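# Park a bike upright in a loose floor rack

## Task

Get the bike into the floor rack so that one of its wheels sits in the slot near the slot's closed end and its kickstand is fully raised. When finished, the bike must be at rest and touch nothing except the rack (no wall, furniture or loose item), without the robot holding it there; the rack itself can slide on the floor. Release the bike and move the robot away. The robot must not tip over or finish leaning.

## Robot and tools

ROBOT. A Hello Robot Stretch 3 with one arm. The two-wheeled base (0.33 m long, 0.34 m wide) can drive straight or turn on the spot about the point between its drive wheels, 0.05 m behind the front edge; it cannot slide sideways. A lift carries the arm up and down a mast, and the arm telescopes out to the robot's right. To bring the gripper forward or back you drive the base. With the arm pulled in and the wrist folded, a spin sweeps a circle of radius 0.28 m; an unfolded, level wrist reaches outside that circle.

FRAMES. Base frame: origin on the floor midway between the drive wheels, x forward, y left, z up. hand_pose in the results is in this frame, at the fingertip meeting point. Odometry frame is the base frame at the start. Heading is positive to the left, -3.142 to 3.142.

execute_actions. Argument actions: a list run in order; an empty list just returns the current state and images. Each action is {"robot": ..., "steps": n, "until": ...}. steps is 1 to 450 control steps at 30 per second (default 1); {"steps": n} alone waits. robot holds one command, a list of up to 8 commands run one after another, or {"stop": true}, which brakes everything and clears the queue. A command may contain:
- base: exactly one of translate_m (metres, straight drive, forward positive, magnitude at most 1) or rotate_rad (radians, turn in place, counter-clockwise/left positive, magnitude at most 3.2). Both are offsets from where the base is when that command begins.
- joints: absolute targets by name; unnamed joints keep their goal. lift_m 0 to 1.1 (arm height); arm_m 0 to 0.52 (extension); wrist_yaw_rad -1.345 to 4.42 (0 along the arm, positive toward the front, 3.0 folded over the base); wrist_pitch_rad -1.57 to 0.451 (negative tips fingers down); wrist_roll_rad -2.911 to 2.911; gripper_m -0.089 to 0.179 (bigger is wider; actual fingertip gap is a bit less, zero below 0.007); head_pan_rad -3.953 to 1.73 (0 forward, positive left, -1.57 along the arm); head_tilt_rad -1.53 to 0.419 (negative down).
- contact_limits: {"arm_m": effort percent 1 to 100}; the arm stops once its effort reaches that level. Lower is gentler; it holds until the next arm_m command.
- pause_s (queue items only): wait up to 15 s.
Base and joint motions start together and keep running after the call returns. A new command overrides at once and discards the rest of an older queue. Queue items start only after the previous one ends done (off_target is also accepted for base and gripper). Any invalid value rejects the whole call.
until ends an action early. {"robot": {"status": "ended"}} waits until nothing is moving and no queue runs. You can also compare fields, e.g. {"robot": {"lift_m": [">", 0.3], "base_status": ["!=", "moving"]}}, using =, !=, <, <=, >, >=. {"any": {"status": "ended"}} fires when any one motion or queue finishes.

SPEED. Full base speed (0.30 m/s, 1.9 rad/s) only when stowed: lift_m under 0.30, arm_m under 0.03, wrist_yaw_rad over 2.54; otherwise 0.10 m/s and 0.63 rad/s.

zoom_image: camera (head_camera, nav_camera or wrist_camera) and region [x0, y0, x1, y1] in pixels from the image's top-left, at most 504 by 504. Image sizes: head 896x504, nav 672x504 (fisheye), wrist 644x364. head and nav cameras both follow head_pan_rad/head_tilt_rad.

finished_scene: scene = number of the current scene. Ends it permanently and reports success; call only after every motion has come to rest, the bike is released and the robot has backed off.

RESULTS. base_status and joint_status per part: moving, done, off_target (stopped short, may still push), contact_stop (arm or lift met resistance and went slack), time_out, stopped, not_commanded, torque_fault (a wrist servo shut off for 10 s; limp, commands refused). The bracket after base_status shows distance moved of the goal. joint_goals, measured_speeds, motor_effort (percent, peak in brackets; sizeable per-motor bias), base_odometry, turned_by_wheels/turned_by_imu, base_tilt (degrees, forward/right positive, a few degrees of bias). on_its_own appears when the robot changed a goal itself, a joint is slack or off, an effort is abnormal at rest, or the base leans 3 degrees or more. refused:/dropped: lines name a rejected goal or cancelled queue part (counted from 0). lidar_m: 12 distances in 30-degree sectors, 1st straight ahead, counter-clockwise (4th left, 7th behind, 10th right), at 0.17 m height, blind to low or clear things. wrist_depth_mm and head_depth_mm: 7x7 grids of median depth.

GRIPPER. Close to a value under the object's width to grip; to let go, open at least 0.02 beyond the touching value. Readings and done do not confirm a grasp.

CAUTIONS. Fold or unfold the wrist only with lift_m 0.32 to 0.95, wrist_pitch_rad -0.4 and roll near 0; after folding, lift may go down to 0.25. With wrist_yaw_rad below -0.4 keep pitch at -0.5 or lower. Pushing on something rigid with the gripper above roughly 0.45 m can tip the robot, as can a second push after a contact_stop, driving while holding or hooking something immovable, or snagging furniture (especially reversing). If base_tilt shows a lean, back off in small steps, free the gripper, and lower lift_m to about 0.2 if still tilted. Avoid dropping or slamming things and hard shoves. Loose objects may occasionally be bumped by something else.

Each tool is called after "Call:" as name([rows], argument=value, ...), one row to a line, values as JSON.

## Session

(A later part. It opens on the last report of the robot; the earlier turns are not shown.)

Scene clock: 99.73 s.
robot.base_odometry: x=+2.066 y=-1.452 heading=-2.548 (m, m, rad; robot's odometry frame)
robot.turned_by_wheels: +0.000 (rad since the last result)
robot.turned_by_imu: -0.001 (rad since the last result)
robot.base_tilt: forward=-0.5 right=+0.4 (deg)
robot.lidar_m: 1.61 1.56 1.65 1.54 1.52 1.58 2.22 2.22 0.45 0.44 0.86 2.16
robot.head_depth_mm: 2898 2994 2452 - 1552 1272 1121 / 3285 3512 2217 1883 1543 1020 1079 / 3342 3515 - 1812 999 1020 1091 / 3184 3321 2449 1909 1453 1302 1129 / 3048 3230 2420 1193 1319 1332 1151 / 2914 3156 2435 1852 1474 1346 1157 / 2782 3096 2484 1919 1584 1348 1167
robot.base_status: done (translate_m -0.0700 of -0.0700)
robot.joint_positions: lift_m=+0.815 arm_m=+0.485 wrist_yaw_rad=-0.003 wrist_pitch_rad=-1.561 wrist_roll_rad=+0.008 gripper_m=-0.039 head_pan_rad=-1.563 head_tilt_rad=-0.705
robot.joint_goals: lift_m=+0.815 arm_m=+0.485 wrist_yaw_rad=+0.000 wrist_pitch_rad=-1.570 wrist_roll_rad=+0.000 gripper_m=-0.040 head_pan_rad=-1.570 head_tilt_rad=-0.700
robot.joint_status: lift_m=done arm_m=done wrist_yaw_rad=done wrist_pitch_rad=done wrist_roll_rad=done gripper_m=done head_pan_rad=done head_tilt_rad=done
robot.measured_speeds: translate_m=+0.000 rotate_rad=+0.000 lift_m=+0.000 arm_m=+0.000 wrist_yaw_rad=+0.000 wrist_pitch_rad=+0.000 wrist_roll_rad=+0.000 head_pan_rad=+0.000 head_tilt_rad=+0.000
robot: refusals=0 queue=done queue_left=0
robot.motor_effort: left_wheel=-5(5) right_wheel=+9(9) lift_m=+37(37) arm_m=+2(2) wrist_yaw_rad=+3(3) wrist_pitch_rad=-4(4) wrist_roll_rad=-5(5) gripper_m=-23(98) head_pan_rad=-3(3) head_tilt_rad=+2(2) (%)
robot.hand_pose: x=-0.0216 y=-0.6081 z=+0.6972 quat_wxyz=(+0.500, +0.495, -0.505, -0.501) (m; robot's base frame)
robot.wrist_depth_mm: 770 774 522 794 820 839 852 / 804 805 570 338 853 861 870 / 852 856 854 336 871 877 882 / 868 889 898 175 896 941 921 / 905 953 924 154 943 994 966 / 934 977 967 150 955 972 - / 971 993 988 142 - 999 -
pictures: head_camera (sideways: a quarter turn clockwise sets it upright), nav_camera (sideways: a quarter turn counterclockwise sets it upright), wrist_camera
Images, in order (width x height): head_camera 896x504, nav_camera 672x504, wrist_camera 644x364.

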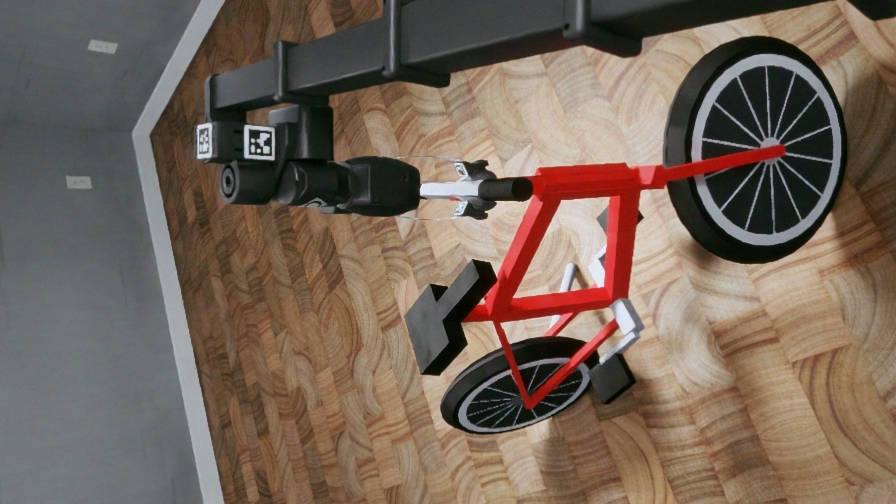

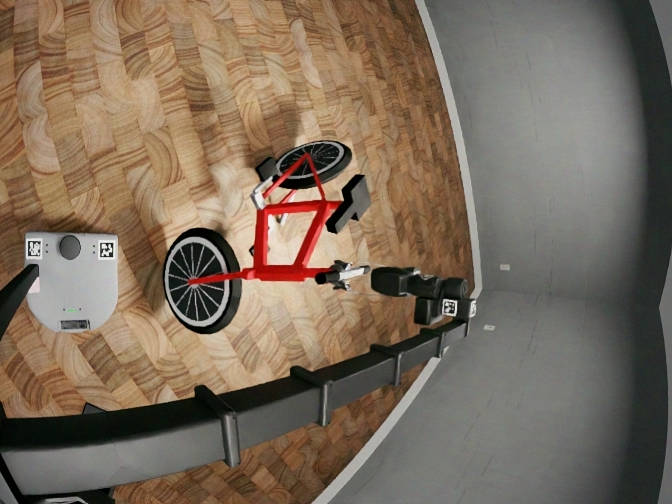

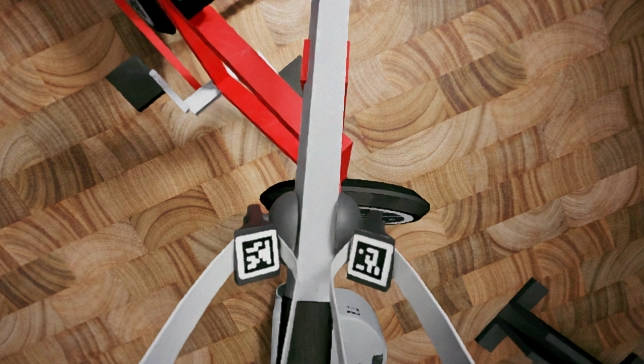

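Call:
execute_actions([
  {"robot": [{"joints": {"arm_m": 0.41, "lift_m": 0.832}}], "steps": 200, "until": {"robot": {"status": "ended"}}},
])

Scene clock: 101.73 s.
robot.base_odometry: x=+2.066 y=-1.452 heading=-2.548 (m, m, rad; robot's odometry frame)
robot.turned_by_wheels: +0.000 (rad since the last result)
robot.turned_by_imu: +0.000 (rad since the last result)
robot.base_tilt: forward=-0.5 right=+0.5 (deg)
robot.lidar_m: 1.61 1.57 1.64 1.55 1.53 1.58 2.21 2.21 0.44 0.42 0.83 2.16
robot.head_depth_mm: 2838 3009 2577 - 1541 1229 1098 / 3271 3423 2162 1893 1553 1003 1084 / 3315 3483 - 1846 1003 1014 1092 / 3209 3335 2422 1900 1290 1334 1131 / 3008 3261 2439 1142 1288 1329 1159 / 2895 3147 2445 1918 1453 1336 1159 / 2818 3023 2454 1933 1580 1352 1163
robot.base_status: done (translate_m -0.0700 of -0.0700)
robot.joint_positions: lift_m=+0.832 arm_m=+0.411 wrist_yaw_rad=-0.003 wrist_pitch_rad=-1.483 wrist_roll_rad=+0.008 gripper_m=-0.036 head_pan_rad=-1.563 head_tilt_rad=-0.705
robot.joint_goals: lift_m=+0.832 arm_m=+0.410 wrist_yaw_rad=+0.000 wrist_pitch_rad=-1.570 wrist_roll_rad=+0.000 gripper_m=-0.037 head_pan_rad=-1.570 head_tilt_rad=-0.700
robot.joint_status: lift_m=done arm_m=done wrist_yaw_rad=done wrist_pitch_rad=done wrist_roll_rad=done gripper_m=done head_pan_rad=done head_tilt_rad=done
robot.measured_speeds: translate_m=+0.000 rotate_rad=+0.000 lift_m=+0.000 arm_m=+0.000 wrist_yaw_rad=+0.000 wrist_pitch_rad=+0.000 wrist_roll_rad=+0.000 head_pan_rad=+0.000 head_tilt_rad=+0.000
robot: refusals=0 queue=done queue_left=0
robot.on_its_own: wrist_pitch_rad is at rest, and its effort (-43) is outside its rest range (-20 to +32)
robot.motor_effort: left_wheel=-3(5) right_wheel=+7(10) lift_m=+29(49) arm_m=-4(8) wrist_yaw_rad=+3(3) wrist_pitch_rad=-43(69) wrist_roll_rad=-5(5) gripper_m=-18(23) head_pan_rad=-3(2) head_tilt_rad=+3(3) (%)
robot.hand_pose: x=-0.0216 y=-0.5541 z=+0.7136 quat_wxyz=(+0.519, +0.475, -0.524, -0.481) (m; robot's base frame)
robot.wrist_depth_mm: 841 818 685 855 849 891 892 / 852 843 623 205 864 906 911 / 849 861 887 292 889 947 907 / 841 865 919 359 910 925 941 / 903 923 910 165 929 963 963 / 905 943 960 160 951 - 979 / 939 961 950 150 961 995 -
pictures: head_camera (sideways: a quarter turn clockwise sets it upright), nav_camera (sideways: a quarter turn counterclockwise sets it upright), wrist_camera
Images, in order (width x height): head_camera 896x504, nav_camera 672x504, wrist_camera 644x364.

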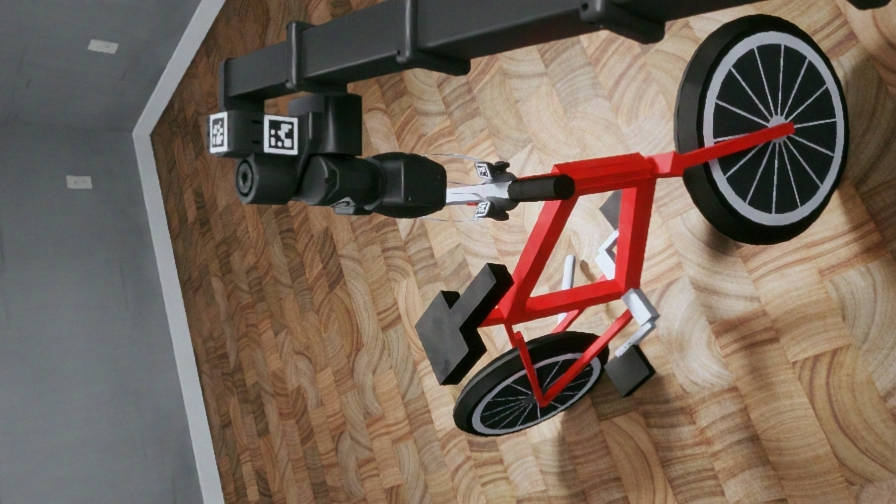

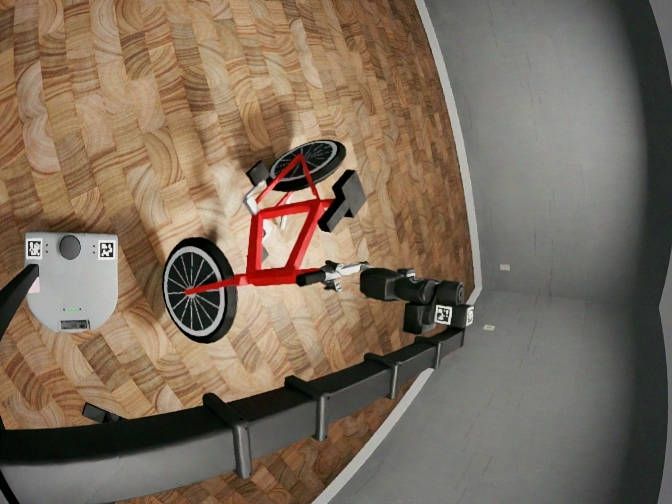

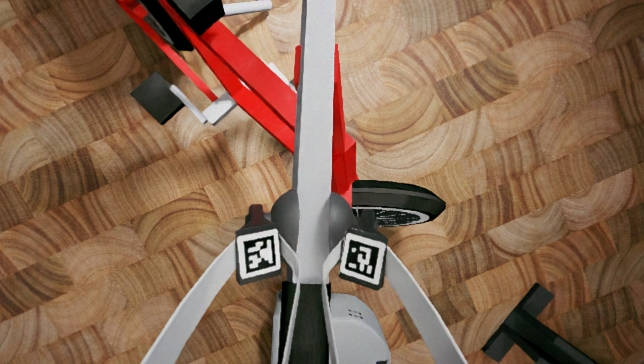

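Call:
execute_actions([
  {"robot": [{"joints": {"arm_m": 0.345, "lift_m": 0.83, "gripper_m": -0.05}}], "steps": 200, "until": {"robot": {"status": "ended"}}},
])

Scene clock: 103.60 s.
robot.base_odometry: x=+2.066 y=-1.452 heading=-2.548 (m, m, rad; robot's odometry frame)
robot.turned_by_wheels: +0.000 (rad since the last result)
robot.turned_by_imu: +0.000 (rad since the last result)
robot.base_tilt: forward=-0.5 right=+0.5 (deg)
robot.lidar_m: 1.61 1.57 1.65 1.55 1.53 1.58 2.22 2.21 0.42 0.40 0.79 2.15
robot.head_depth_mm: 2878 2985 2591 - 1528 997 1082 / 3273 3280 - 1877 1540 979 1081 / 3344 3317 2539 - 899 989 1086 / 3132 3314 2418 1917 1258 1304 1145 / 3030 3243 2438 1919 1257 1274 1158 / 2899 3184 2473 1919 1469 1309 1161 / 2774 3090 2473 1909 1585 1336 1161
robot.base_status: done (translate_m -0.0700 of -0.0700)
robot.joint_positions: lift_m=+0.834 arm_m=+0.345 wrist_yaw_rad=+0.008 wrist_pitch_rad=-1.533 wrist_roll_rad=-0.016 gripper_m=-0.043 head_pan_rad=-1.563 head_tilt_rad=-0.705
robot.joint_goals: lift_m=+0.834 arm_m=+0.345 wrist_yaw_rad=+0.000 wrist_pitch_rad=-1.570 wrist_roll_rad=+0.000 gripper_m=-0.044 head_pan_rad=-1.570 head_tilt_rad=-0.700
robot.joint_status: lift_m=contact_stop arm_m=done wrist_yaw_rad=done wrist_pitch_rad=done wrist_roll_rad=done gripper_m=off_target head_pan_rad=done head_tilt_rad=done
robot.measured_speeds: translate_m=+0.000 rotate_rad=+0.000 lift_m=+0.000 arm_m=+0.000 wrist_yaw_rad=+0.000 wrist_pitch_rad=+0.000 wrist_roll_rad=+0.000 head_pan_rad=+0.000 head_tilt_rad=+0.000
robot: refusals=0 queue=dropped queue_left=0
robot.on_its_own: gripper_m is held at -0.044, not at your -0.050, by its stall guard, which is still easing; lift_m is slack since a contact_stop, until your next command for it (your +0.830 is given up)
robot.motor_effort: left_wheel=-2(3) right_wheel=+2(7) lift_m=+37(33) arm_m=-3(5) wrist_yaw_rad=-7(7) wrist_pitch_rad=-18(49) wrist_roll_rad=+9(9) gripper_m=-22(76) head_pan_rad=-3(3) head_tilt_rad=+2(3) (%)
robot.hand_pose: x=-0.0217 y=-0.4759 z=+0.7161 quat_wxyz=(+0.516, +0.496, -0.503, -0.485) (m; robot's base frame)
robot.wrist_depth_mm: 796 806 624 646 856 849 871 / 833 852 853 212 899 863 895 / 871 876 887 288 925 902 918 / 905 884 905 475 745 920 930 / 897 913 912 165 983 966 984 / 957 954 965 - - 984 - / 987 971 - 156 - - -
pictures: head_camera (sideways: a quarter turn clockwise sets it upright), nav_camera (sideways: a quarter turn counterclockwise sets it upright), wrist_camera
Images, in order (width x height): head_camera 896x504, nav_camera 672x504, wrist_camera 644x364.

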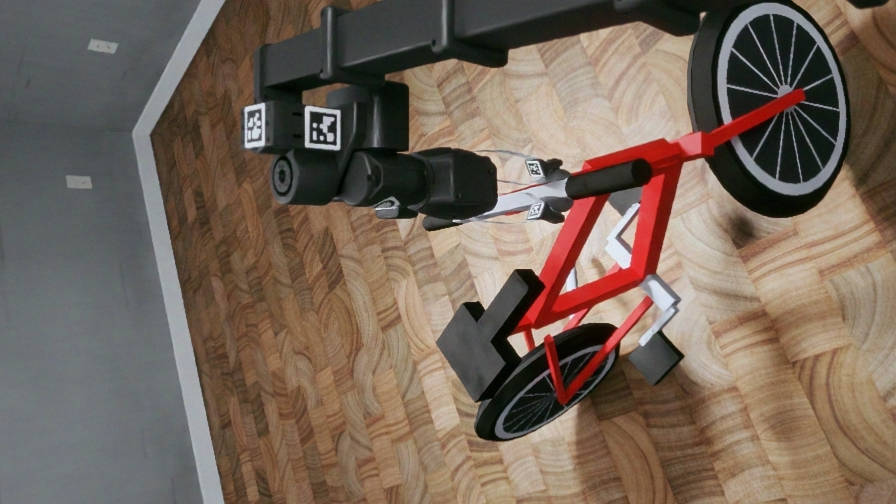

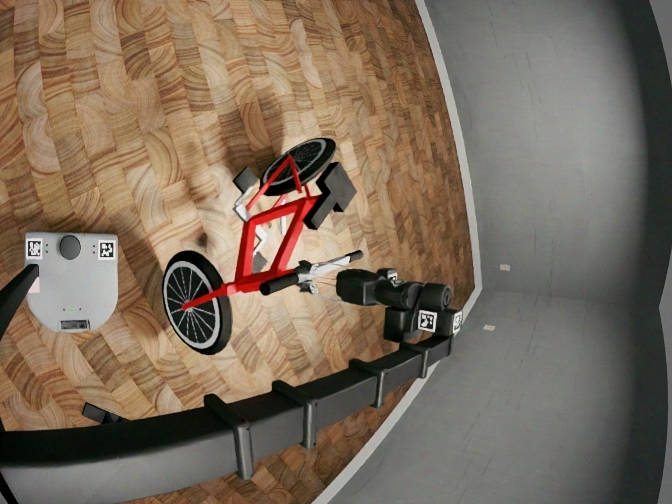

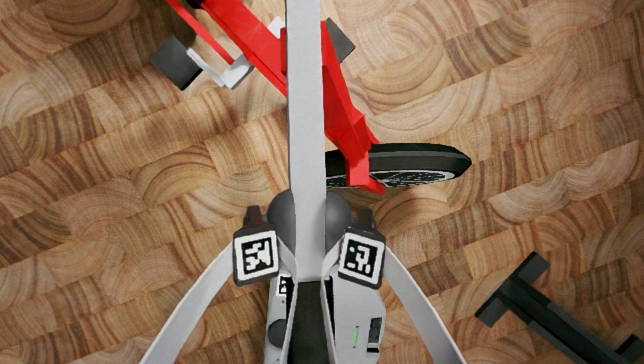

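Call:
execute_actions([
  {"robot": [{"joints": {"arm_m": 0.315, "wrist_roll_rad": 0.25, "gripper_m": -0.055}}], "steps": 200, "until": {"robot": {"status": "ended"}}},
])

Scene clock: 105.60 s.
robot.base_odometry: x=+2.066 y=-1.452 heading=-2.548 (m, m, rad; robot's odometry frame)
robot.turned_by_wheels: +0.000 (rad since the last result)
robot.turned_by_imu: +0.000 (rad since the last result)
robot.base_tilt: forward=-0.4 right=+0.5 (deg)
robot.lidar_m: 1.61 1.57 1.64 1.55 1.52 1.58 2.22 2.21 0.42 0.41 0.76 2.15
robot.head_depth_mm: 2859 3027 2568 - 1503 954 1056 / 3289 3309 - 1806 1552 940 1068 / 3304 3341 2595 - 846 987 1110 / 3174 3355 2428 1916 1216 1274 1155 / 3028 3276 2444 1914 1228 1278 1152 / 2912 3181 2451 1935 1449 1340 1162 / 2794 3087 2473 1944 1586 1336 1168
robot.base_status: done (translate_m -0.0700 of -0.0700)
robot.joint_positions: lift_m=+0.834 arm_m=+0.315 wrist_yaw_rad=+0.015 wrist_pitch_rad=-1.551 wrist_roll_rad=+0.215 gripper_m=-0.048 head_pan_rad=-1.563 head_tilt_rad=-0.705
robot.joint_goals: lift_m=+0.834 arm_m=+0.315 wrist_yaw_rad=+0.000 wrist_pitch_rad=-1.570 wrist_roll_rad=+0.250 gripper_m=-0.049 head_pan_rad=-1.570 head_tilt_rad=-0.700
robot.joint_status: lift_m=contact_stop arm_m=done wrist_yaw_rad=done wrist_pitch_rad=done wrist_roll_rad=off_target gripper_m=off_target head_pan_rad=done head_tilt_rad=done
robot.measured_speeds: translate_m=+0.000 rotate_rad=+0.000 lift_m=+0.000 arm_m=+0.000 wrist_yaw_rad=+0.000 wrist_pitch_rad=+0.000 wrist_roll_rad=+0.000 head_pan_rad=+0.000 head_tilt_rad=+0.000
robot: refusals=0 queue=dropped queue_left=0
robot.on_its_own: gripper_m is held at -0.049, not at your -0.055, by its stall guard, which is still easing; lift_m is slack since a contact_stop, until your next command for it (your +0.830 is given up); wrist_yaw_rad is at rest, and its effort (-13) is outside its rest range (-12 to +12)
robot.motor_effort: left_wheel=-1(0) right_wheel=+1(4) lift_m=+37(37) arm_m=-1(5) wrist_yaw_rad=-13(13) wrist_pitch_rad=-10(32) wrist_roll_rad=+20(29) gripper_m=-21(72) head_pan_rad=-4(3) head_tilt_rad=+1(2) (%)
robot.hand_pose: x=-0.0219 y=-0.4412 z=+0.7164 quat_wxyz=(+0.452, +0.443, -0.553, -0.542) (m; robot's base frame)
robot.wrist_depth_mm: 840 821 353 620 824 865 855 / 812 822 833 214 862 845 891 / 851 847 865 327 534 868 905 / 877 896 914 918 917 942 939 / 920 950 926 - 979 996 970 / 946 979 998 173 994 - - / 984 957 996 170 - - -
pictures: head_camera (sideways: a quarter turn clockwise sets it upright), nav_camera (sideways: a quarter turn counterclockwise sets it upright), wrist_camera
Images, in order (width x height): head_camera 896x504, nav_camera 672x504, wrist_camera 644x364.

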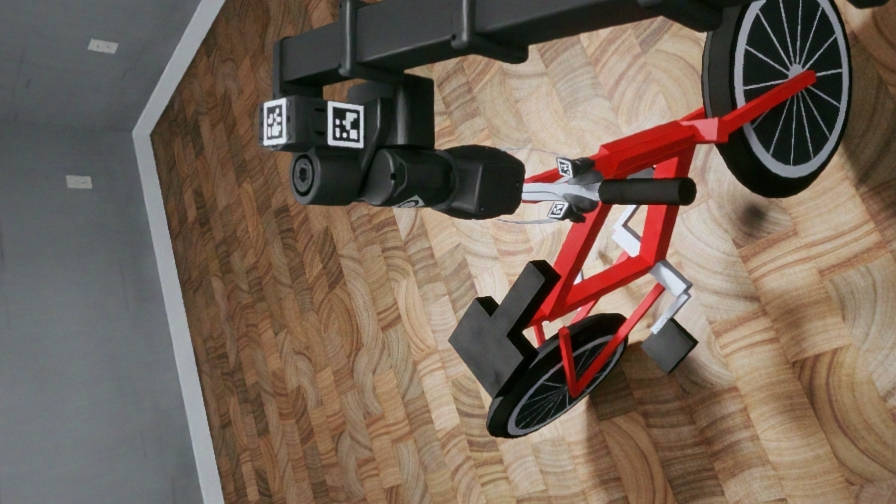

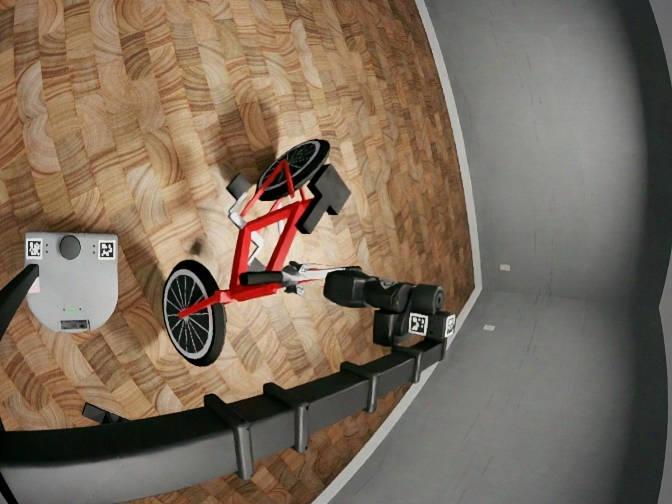

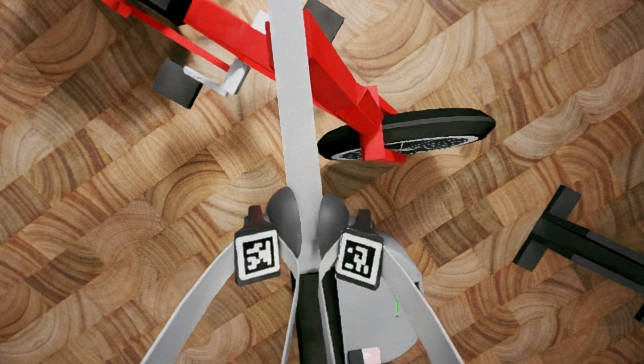

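Call:
execute_actions([
  {"robot": {"joints": {"gripper_m": 0.005, "lift_m": 0.812, "wrist_roll_rad": 0.15}}, "steps": 60, "until": {"robot": {"status": "ended"}}},
  {"robot": {"joints": {"gripper_m": -0.04}}, "steps": 60, "until": {"robot": {"status": "ended"}}},
])

Scene clock: 107.87 s.
robot.base_odometry: x=+2.066 y=-1.452 heading=-2.548 (m, m, rad; robot's odometry frame)
robot.turned_by_wheels: +0.000 (rad since the last result)
robot.turned_by_imu: +0.000 (rad since the last result)
robot.base_tilt: forward=-0.4 right=+0.4 (deg)
robot.lidar_m: 1.61 1.57 1.63 1.54 1.52 1.58 2.21 2.21 0.42 0.41 0.76 2.15
robot.head_depth_mm: 2837 3002 2583 - 1500 958 1052 / 3249 3328 - 1800 1548 945 1069 / 3328 3342 2606 - 834 992 1105 / 3152 3328 2423 1906 1205 1279 1152 / 3035 3293 2428 1901 1236 1284 1155 / 2895 3155 2483 1903 1444 1334 1164 / 2768 3059 2466 1933 1585 1347 1163
robot.base_status: done (translate_m -0.0700 of -0.0700)
robot.joint_positions: lift_m=+0.831 arm_m=+0.315 wrist_yaw_rad=+0.007 wrist_pitch_rad=-1.570 wrist_roll_rad=+0.137 gripper_m=-0.039 head_pan_rad=-1.563 head_tilt_rad=-0.705
robot.joint_goals: lift_m=+0.831 arm_m=+0.315 wrist_yaw_rad=+0.000 wrist_pitch_rad=-1.570 wrist_roll_rad=+0.150 gripper_m=-0.040 head_pan_rad=-1.570 head_tilt_rad=-0.700
robot.joint_status: lift_m=contact_stop arm_m=done wrist_yaw_rad=done wrist_pitch_rad=done wrist_roll_rad=done gripper_m=done head_pan_rad=done head_tilt_rad=done
robot.measured_speeds: translate_m=+0.000 rotate_rad=+0.000 lift_m=+0.000 arm_m=+0.000 wrist_yaw_rad=+0.000 wrist_pitch_rad=+0.000 wrist_roll_rad=+0.000 head_pan_rad=+0.000 head_tilt_rad=+0.000
robot: refusals=0 queue=done queue_left=0
robot.on_its_own: lift_m is slack since a contact_stop, until your next command for it (your +0.812 is given up)
robot.motor_effort: left_wheel=-2(2) right_wheel=+2(4) lift_m=+37(35) arm_m=-1(2) wrist_yaw_rad=-5(12) wrist_pitch_rad=+0(9) wrist_roll_rad=+7(19) gripper_m=-20(95) head_pan_rad=-2(2) head_tilt_rad=+3(2) (%)
robot.hand_pose: x=-0.0218 y=-0.4361 z=+0.7131 quat_wxyz=(+0.467, +0.466, -0.531, -0.532) (m; robot's base frame)
robot.wrist_depth_mm: 821 808 596 175 842 875 843 / 860 828 838 236 880 891 907 / 889 881 881 370 536 887 952 / 897 892 908 903 901 946 990 / 929 910 959 - 962 991 993 / 929 953 - 175 - - - / 971 - - 173 - - -
pictures: head_camera (sideways: a quarter turn clockwise sets it upright), nav_camera (sideways: a quarter turn counterclockwise sets it upright), wrist_camera
Images, in order (width x height): head_camera 896x504, nav_camera 672x504, wrist_camera 644x364.

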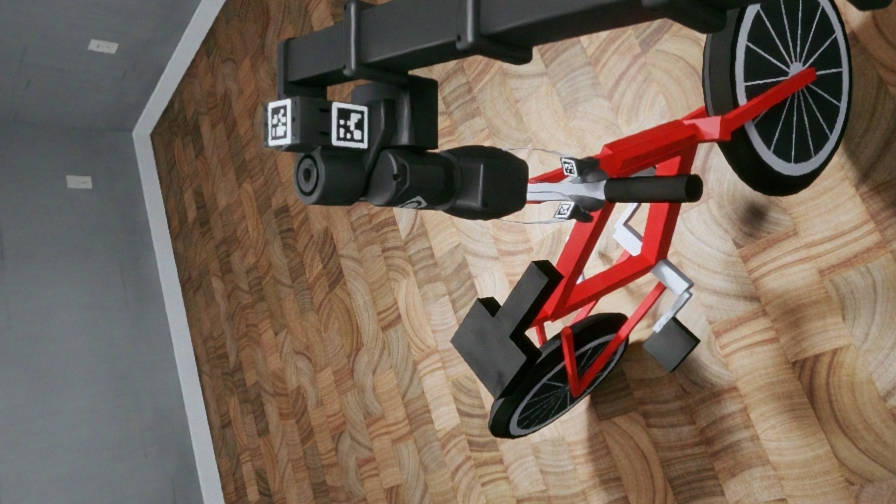

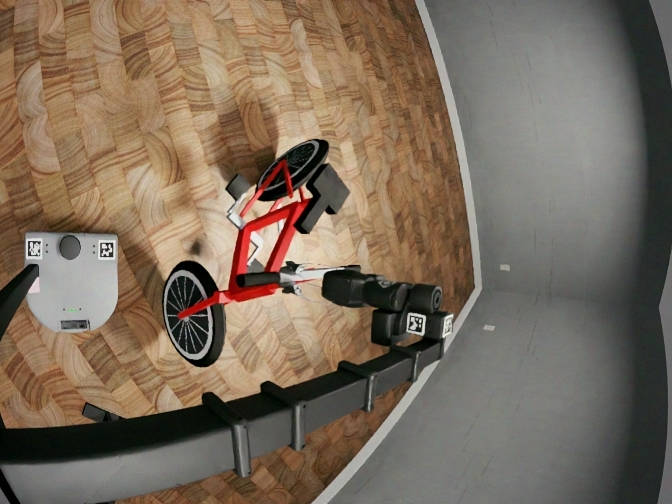

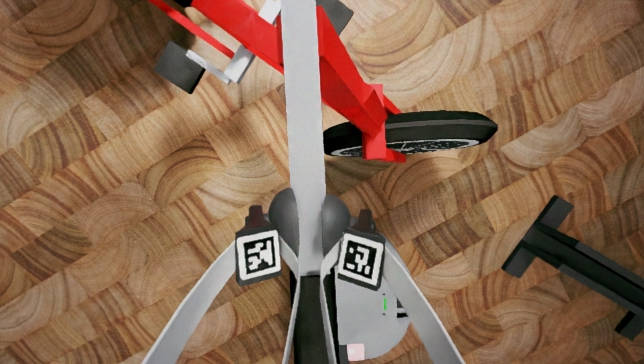

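Call:
execute_actions([
  {"robot": {"joints": {"gripper_m": 0.044}}, "steps": 60, "until": {"robot": {"gripper_m": [">", 0.036]}}},
  {"robot": {"joints": {"lift_m": 0.808}}, "steps": 60, "until": {"robot": {"lift_m": ["<", 0.812]}}},
  {"robot": {"joints": {"gripper_m": -0.04}}, "steps": 60, "until": {"robot": {"status": "ended"}}},
])

Scene clock: 111.17 s.
robot.base_odometry: x=+2.066 y=-1.452 heading=-2.548 (m, m, rad; robot's odometry frame)
robot.turned_by_wheels: +0.000 (rad since the last result)
robot.turned_by_imu: -0.001 (rad since the last result)
robot.base_tilt: forward=-0.5 right=+0.4 (deg)
robot.lidar_m: 1.61 1.57 1.64 1.55 1.53 1.58 2.22 2.21 0.43 0.41 0.79 2.16
robot.head_depth_mm: 2862 2985 2466 - - 987 1069 / 3331 3276 2603 1781 1553 968 1078 / 3339 3323 2561 - 878 996 1087 / 3195 3380 2413 1907 1244 1302 1157 / 3064 3205 2439 1848 1279 1301 1155 / 2905 3194 2434 1922 1466 1303 1157 / 2807 3101 2493 1926 1579 1337 1170
robot.base_status: done (translate_m -0.0700 of -0.0700)
robot.joint_positions: lift_m=+0.808 arm_m=+0.315 wrist_yaw_rad=+0.003 wrist_pitch_rad=-1.544 wrist_roll_rad=+0.142 gripper_m=-0.039 head_pan_rad=-1.563 head_tilt_rad=-0.705
robot.joint_goals: lift_m=+0.808 arm_m=+0.315 wrist_yaw_rad=+0.000 wrist_pitch_rad=-1.570 wrist_roll_rad=+0.150 gripper_m=-0.040 head_pan_rad=-1.570 head_tilt_rad=-0.700
robot.joint_status: lift_m=done arm_m=done wrist_yaw_rad=done wrist_pitch_rad=done wrist_roll_rad=done gripper_m=done head_pan_rad=done head_tilt_rad=done
robot.measured_speeds: translate_m=+0.000 rotate_rad=+0.000 lift_m=+0.000 arm_m=+0.000 wrist_yaw_rad=+0.000 wrist_pitch_rad=+0.000 wrist_roll_rad=+0.000 head_pan_rad=+0.000 head_tilt_rad=+0.000
robot: refusals=0 queue=done queue_left=0
robot.motor_effort: left_wheel=-2(3) right_wheel=+3(6) lift_m=+29(38) arm_m=-1(1) wrist_yaw_rad=-2(6) wrist_pitch_rad=-13(21) wrist_roll_rad=+5(7) gripper_m=-21(94) head_pan_rad=-3(3) head_tilt_rad=+2(2) (%)
robot.hand_pose: x=-0.0217 y=-0.4427 z=+0.6902 quat_wxyz=(+0.470, +0.458, -0.540, -0.527) (m; robot's base frame)
robot.wrist_depth_mm: 803 785 535 192 828 838 856 / 803 829 826 248 860 882 853 / 848 855 846 135 514 879 881 / 871 864 896 133 903 940 953 / 932 915 936 128 943 915 911 / 932 953 931 125 975 981 980 / 945 951 982 123 - - -
pictures: head_camera (sideways: a quarter turn clockwise sets it upright), nav_camera (sideways: a quarter turn counterclockwise sets it upright), wrist_camera
Images, in order (width x height): head_camera 896x504, nav_camera 672x504, wrist_camera 644x364.

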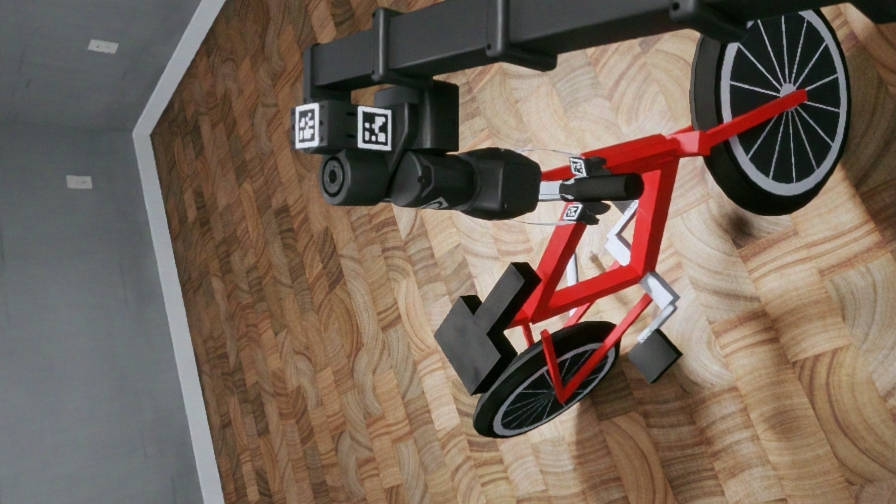

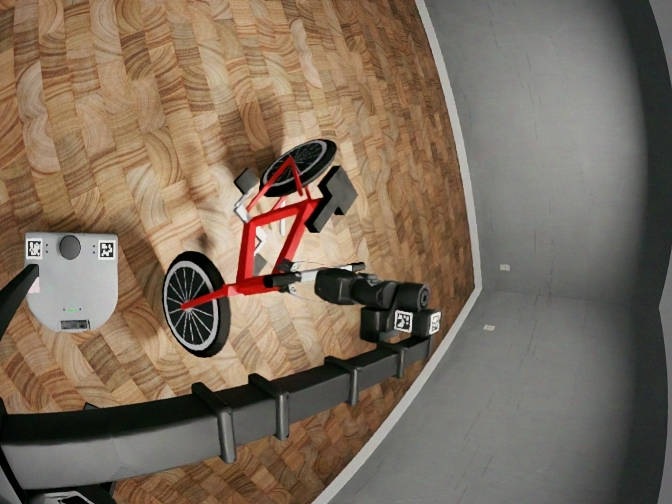

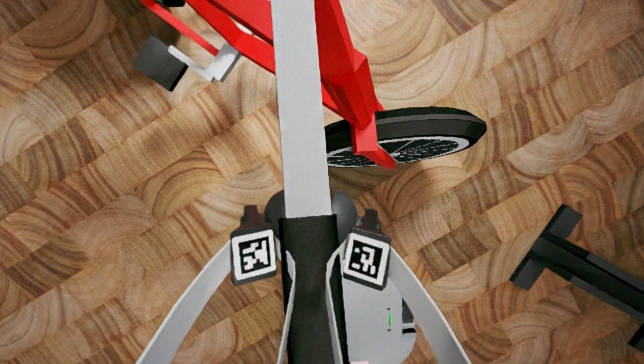

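Call:
execute_actions([
  {"robot": [{"joints": {"arm_m": 0.27, "gripper_m": -0.045}}], "steps": 200, "until": {"robot": {"status": "ended"}}},
])

Scene clock: 112.63 s.
robot.base_odometry: x=+2.066 y=-1.452 heading=-2.548 (m, m, rad; robot's odometry frame)
robot.turned_by_wheels: +0.000 (rad since the last result)
robot.turned_by_imu: +0.000 (rad since the last result)
robot.base_tilt: forward=-0.5 right=+0.4 (deg)
robot.lidar_m: 1.61 1.57 1.64 1.55 1.52 1.58 2.22 2.21 0.41 0.39 0.77 2.15
robot.head_depth_mm: 2875 2994 2444 - 1498 981 1078 / 3253 3274 2548 - 1552 956 1069 / 3336 3344 2482 - 878 971 1086 / 3145 3379 2443 1899 1492 1279 1153 / 3028 3253 2429 1917 1229 1272 1155 / 2912 3147 2448 1915 1439 1341 1166 / 2755 3078 2473 1928 1590 1340 1158
robot.base_status: done (translate_m -0.0700 of -0.0700)
robot.joint_positions: lift_m=+0.808 arm_m=+0.270 wrist_yaw_rad=+0.005 wrist_pitch_rad=-1.541 wrist_roll_rad=+0.142 gripper_m=-0.041 head_pan_rad=-1.563 head_tilt_rad=-0.705
robot.joint_goals: lift_m=+0.808 arm_m=+0.270 wrist_yaw_rad=+0.000 wrist_pitch_rad=-1.570 wrist_roll_rad=+0.150 gripper_m=-0.042 head_pan_rad=-1.570 head_tilt_rad=-0.700
robot.joint_status: lift_m=done arm_m=done wrist_yaw_rad=done wrist_pitch_rad=done wrist_roll_rad=done gripper_m=done head_pan_rad=done head_tilt_rad=done
robot.measured_speeds: translate_m=+0.000 rotate_rad=+0.000 lift_m=+0.000 arm_m=+0.000 wrist_yaw_rad=+0.000 wrist_pitch_rad=+0.000 wrist_roll_rad=+0.000 head_pan_rad=+0.000 head_tilt_rad=+0.000
robot: refusals=0 queue=done queue_left=0
robot.motor_effort: left_wheel=-2(2) right_wheel=+3(2) lift_m=+41(41) arm_m=-2(4) wrist_yaw_rad=-4(4) wrist_pitch_rad=-14(16) wrist_roll_rad=+5(5) gripper_m=-22(65) head_pan_rad=-2(3) head_tilt_rad=+2(2) (%)
robot.hand_pose: x=-0.0217 y=-0.3987 z=+0.6897 quat_wxyz=(+0.472, +0.458, -0.540, -0.525) (m; robot's base frame)
robot.wrist_depth_mm: 801 797 538 237 818 830 823 / 797 820 823 298 847 857 852 / 822 832 857 519 607 879 906 / 873 883 886 868 881 909 886 / 919 898 899 130 936 946 940 / 941 952 919 128 972 995 979 / 961 935 976 126 - 998 -
pictures: head_camera (sideways: a quarter turn clockwise sets it upright), nav_camera (sideways: a quarter turn counterclockwise sets it upright), wrist_camera
Images, in order (width x height): head_camera 896x504, nav_camera 672x504, wrist_camera 644x364.

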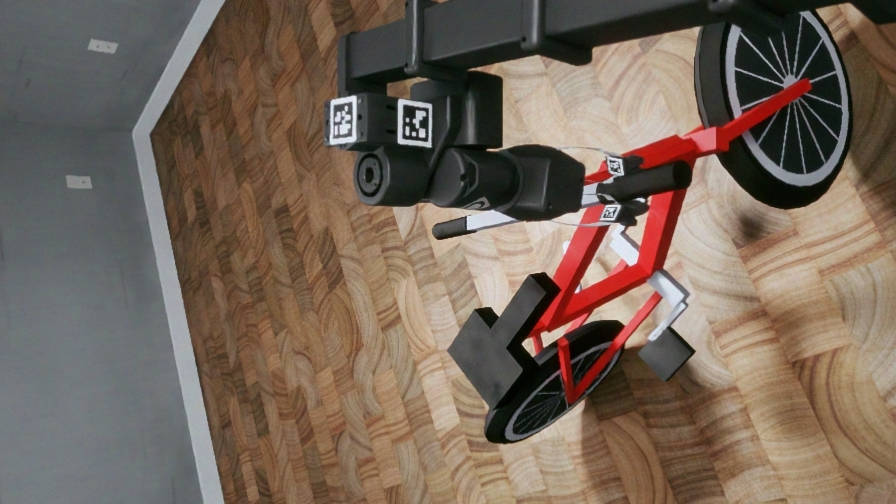

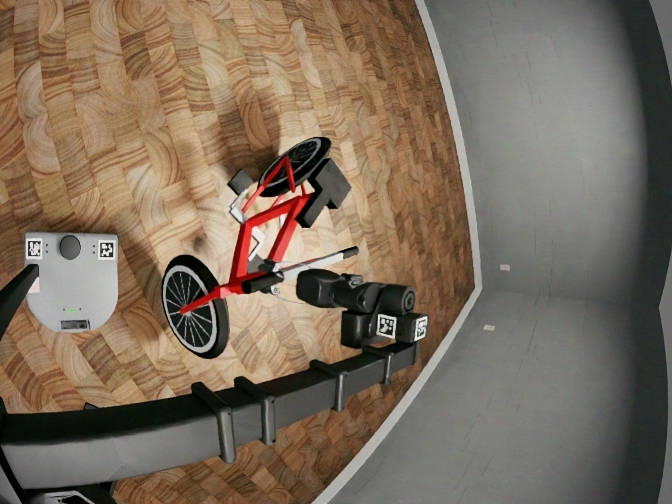

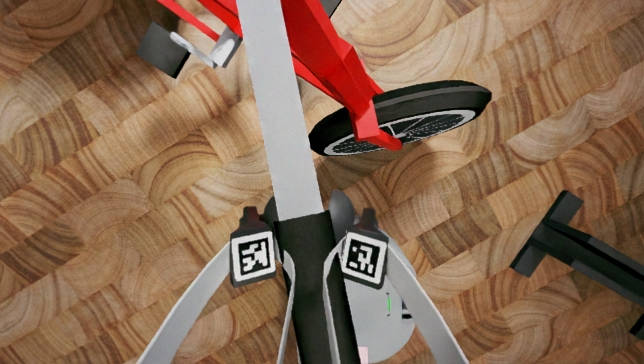

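Call:
execute_actions([
  {"robot": {"base": {"translate_m": 0.05}, "joints": {"arm_m": 0.272, "lift_m": 0.799, "wrist_roll_rad": 0.3, "gripper_m": -0.04}}, "steps": 200, "until": {"robot": {"status": "ended"}}},
])

Scene clock: 115.73 s.
robot.base_odometry: x=+2.025 y=-1.480 heading=-2.548 (m, m, rad; robot's odometry frame)
robot.turned_by_wheels: +0.000 (rad since the last result)
robot.turned_by_imu: +0.000 (rad since the last result)
robot.base_tilt: forward=-0.5 right=+0.4 (deg)
robot.lidar_m: 1.57 1.52 1.60 1.58 1.54 1.61 2.26 2.25 0.42 0.40 0.77 2.09
robot.head_depth_mm: 2911 3062 2485 - - 958 1062 / 3350 3305 2525 - 1551 952 1070 / 3378 3280 2485 - 820 991 1105 / 3114 3365 2417 1896 1186 1272 1154 / 3040 3194 2431 1919 1241 1278 1156 / 2898 3134 2457 1925 1489 1341 1156 / 2759 3002 2492 1938 1588 1340 1161
robot.base_status: done (translate_m +0.0500 of +0.0500)
robot.joint_positions: lift_m=+0.802 arm_m=+0.272 wrist_yaw_rad=+0.007 wrist_pitch_rad=-1.564 wrist_roll_rad=+0.284 gripper_m=-0.033 head_pan_rad=-1.563 head_tilt_rad=-0.704
robot.joint_goals: lift_m=+0.802 arm_m=+0.272 wrist_yaw_rad=+0.000 wrist_pitch_rad=-1.570 wrist_roll_rad=+0.300 gripper_m=-0.034 head_pan_rad=-1.570 head_tilt_rad=-0.700
robot.joint_status: lift_m=contact_stop arm_m=done wrist_yaw_rad=done wrist_pitch_rad=done wrist_roll_rad=done gripper_m=off_target head_pan_rad=done head_tilt_rad=done
robot.measured_speeds: translate_m=+0.000 rotate_rad=+0.000 lift_m=+0.000 arm_m=+0.000 wrist_yaw_rad=+0.000 wrist_pitch_rad=+0.000 wrist_roll_rad=+0.000 head_pan_rad=+0.000 head_tilt_rad=+0.000
robot: refusals=0 queue=dropped queue_left=0
robot.on_its_own: gripper_m is held at -0.034, not at your -0.040, by its stall guard, which is not easing now; lift_m is slack since a contact_stop, until your next command for it
robot.motor_effort: left_wheel=-2(7) right_wheel=+2(17) lift_m=+37(42) arm_m=+2(2) wrist_yaw_rad=-5(6) wrist_pitch_rad=-3(15) wrist_roll_rad=+9(16) gripper_m=-19(46) head_pan_rad=-3(3) head_tilt_rad=+3(2) (%)
robot.hand_pose: x=-0.0218 y=-0.3945 z=+0.6842 quat_wxyz=(+0.428, +0.425, -0.566, -0.563) (m; robot's base frame)
robot.wrist_depth_mm: 780 783 525 239 807 807 811 / 823 819 812 357 485 843 841 / 842 824 830 583 831 874 898 / 898 876 888 869 904 911 915 / 905 932 932 129 915 941 949 / 937 934 959 129 961 960 - / 976 958 - 130 - - -
pictures: head_camera (sideways: a quarter turn clockwise sets it upright), nav_camera (sideways: a quarter turn counterclockwise sets it upright), wrist_camera
Images, in order (width x height): head_camera 896x504, nav_camera 672x504, wrist_camera 644x364.

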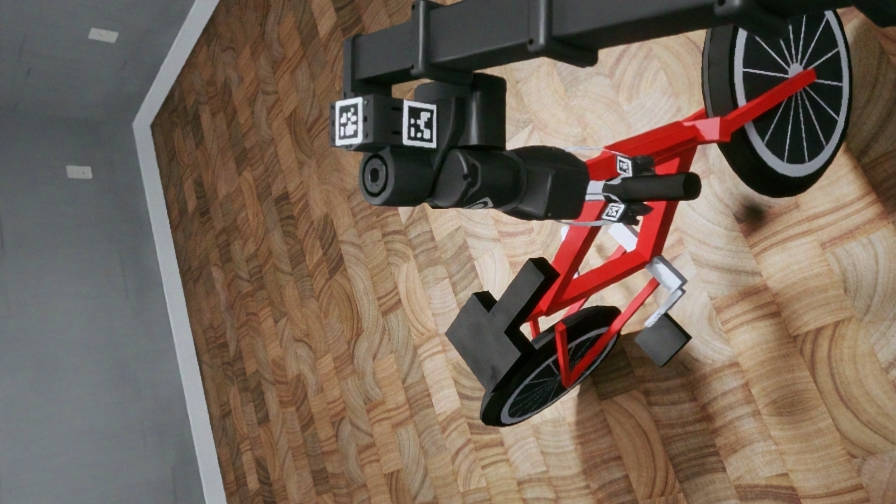

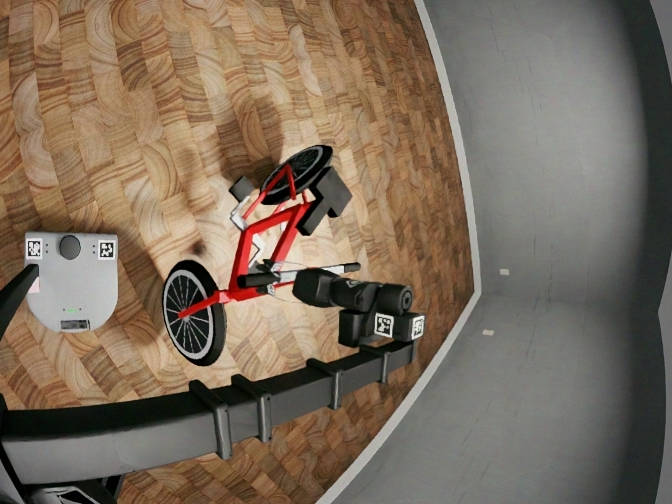

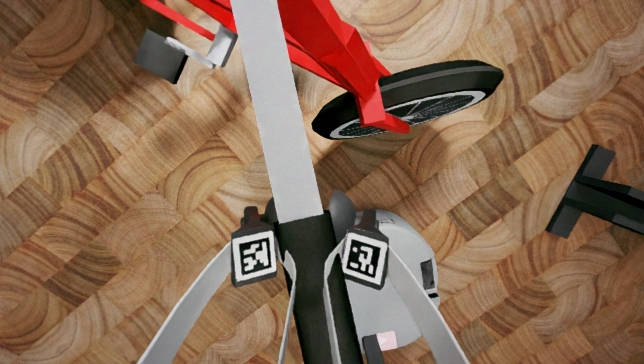

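Call:
execute_actions([
  {"robot": {"base": {"rotate_rad": -0.2}, "joints": {"lift_m": 0.794, "gripper_m": -0.042, "head_pan_rad": -1.9, "head_tilt_rad": -0.95}}, "steps": 200, "until": {"robot": {"status": "ended"}}},
])

Scene clock: 118.07 s.
robot.base_odometry: x=+2.025 y=-1.480 heading=-2.748 (m, m, rad; robot's odometry frame)
robot.turned_by_wheels: -0.200 (rad since the last result)
robot.turned_by_imu: -0.198 (rad since the last result)
robot.base_tilt: forward=-0.4 right=+0.5 (deg)
robot.lidar_m: 1.68 1.52 1.53 1.68 1.53 1.54 1.89 2.25 0.45 0.43 0.72 2.61
robot.head_depth_mm: 2163 2062 1752 1521 - - - / 2300 2087 1768 - - 1202 - / 2399 2095 - 1493 1225 1221 - / 2489 2216 1708 1535 1134 1227 1096 / 2623 2304 - 861 1354 1230 1108 / 2634 2192 1751 1500 1309 1230 1107 / 2667 2157 1823 1025 1311 1235 1115
robot.base_status: done (rotate_rad -0.1997 of -0.2000)
robot.joint_positions: lift_m=+0.798 arm_m=+0.272 wrist_yaw_rad=+0.012 wrist_pitch_rad=-1.558 wrist_roll_rad=+0.277 gripper_m=-0.035 head_pan_rad=-1.893 head_tilt_rad=-0.938
robot.joint_goals: lift_m=+0.798 arm_m=+0.272 wrist_yaw_rad=+0.000 wrist_pitch_rad=-1.570 wrist_roll_rad=+0.300 gripper_m=-0.036 head_pan_rad=-1.900 head_tilt_rad=-0.950
robot.joint_status: lift_m=contact_stop arm_m=done wrist_yaw_rad=done wrist_pitch_rad=done wrist_roll_rad=done gripper_m=off_target head_pan_rad=done head_tilt_rad=done
robot.measured_speeds: translate_m=+0.000 rotate_rad=+0.000 lift_m=+0.000 arm_m=+0.000 wrist_yaw_rad=+0.000 wrist_pitch_rad=+0.000 wrist_roll_rad=+0.000 head_pan_rad=+0.000 head_tilt_rad=+0.000
robot: refusals=0 queue=dropped queue_left=0
robot.on_its_own: gripper_m is held at -0.036, not at your -0.042, by its stall guard, which is still easing; lift_m is slack since a contact_stop, until your next command for it (your +0.794 is given up)
robot.motor_effort: left_wheel=+3(10) right_wheel=-6(20) lift_m=+37(46) arm_m=+1(1) wrist_yaw_rad=-10(10) wrist_pitch_rad=-6(14) wrist_roll_rad=+13(13) gripper_m=-21(65) head_pan_rad=-2(22) head_tilt_rad=-4(25) (%)
robot.hand_pose: x=-0.0219 y=-0.3959 z=+0.6802 quat_wxyz=(+0.432, +0.427, -0.565, -0.558) (m; robot's base frame)
robot.wrist_depth_mm: 608 492 129 264 801 800 819 / 789 813 130 465 481 846 828 / 822 822 828 820 859 856 846 / 862 838 886 869 891 891 883 / 908 900 922 131 927 936 948 / 919 922 976 130 954 973 997 / 960 967 991 132 - 999 -
pictures: head_camera (sideways: a quarter turn clockwise sets it upright), nav_camera (sideways: a quarter turn counterclockwise sets it upright), wrist_camera
Images, in order (width x height): head_camera 896x504, nav_camera 672x504, wrist_camera 644x364.

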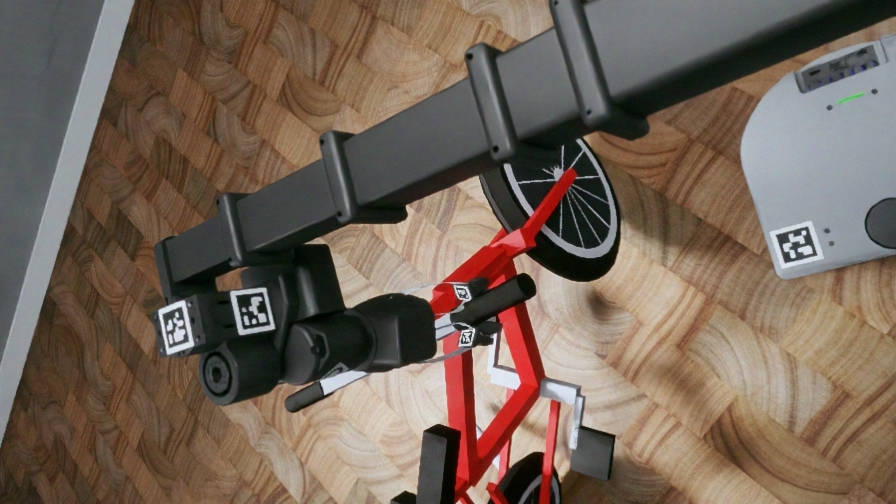

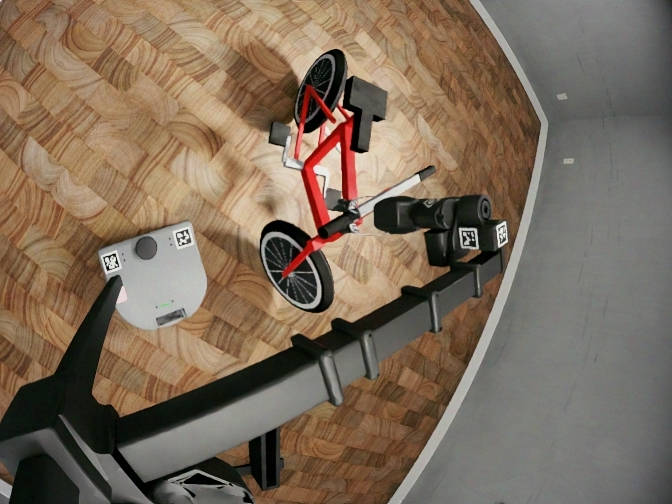

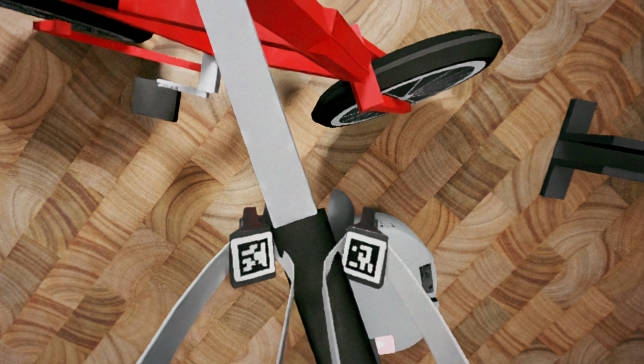

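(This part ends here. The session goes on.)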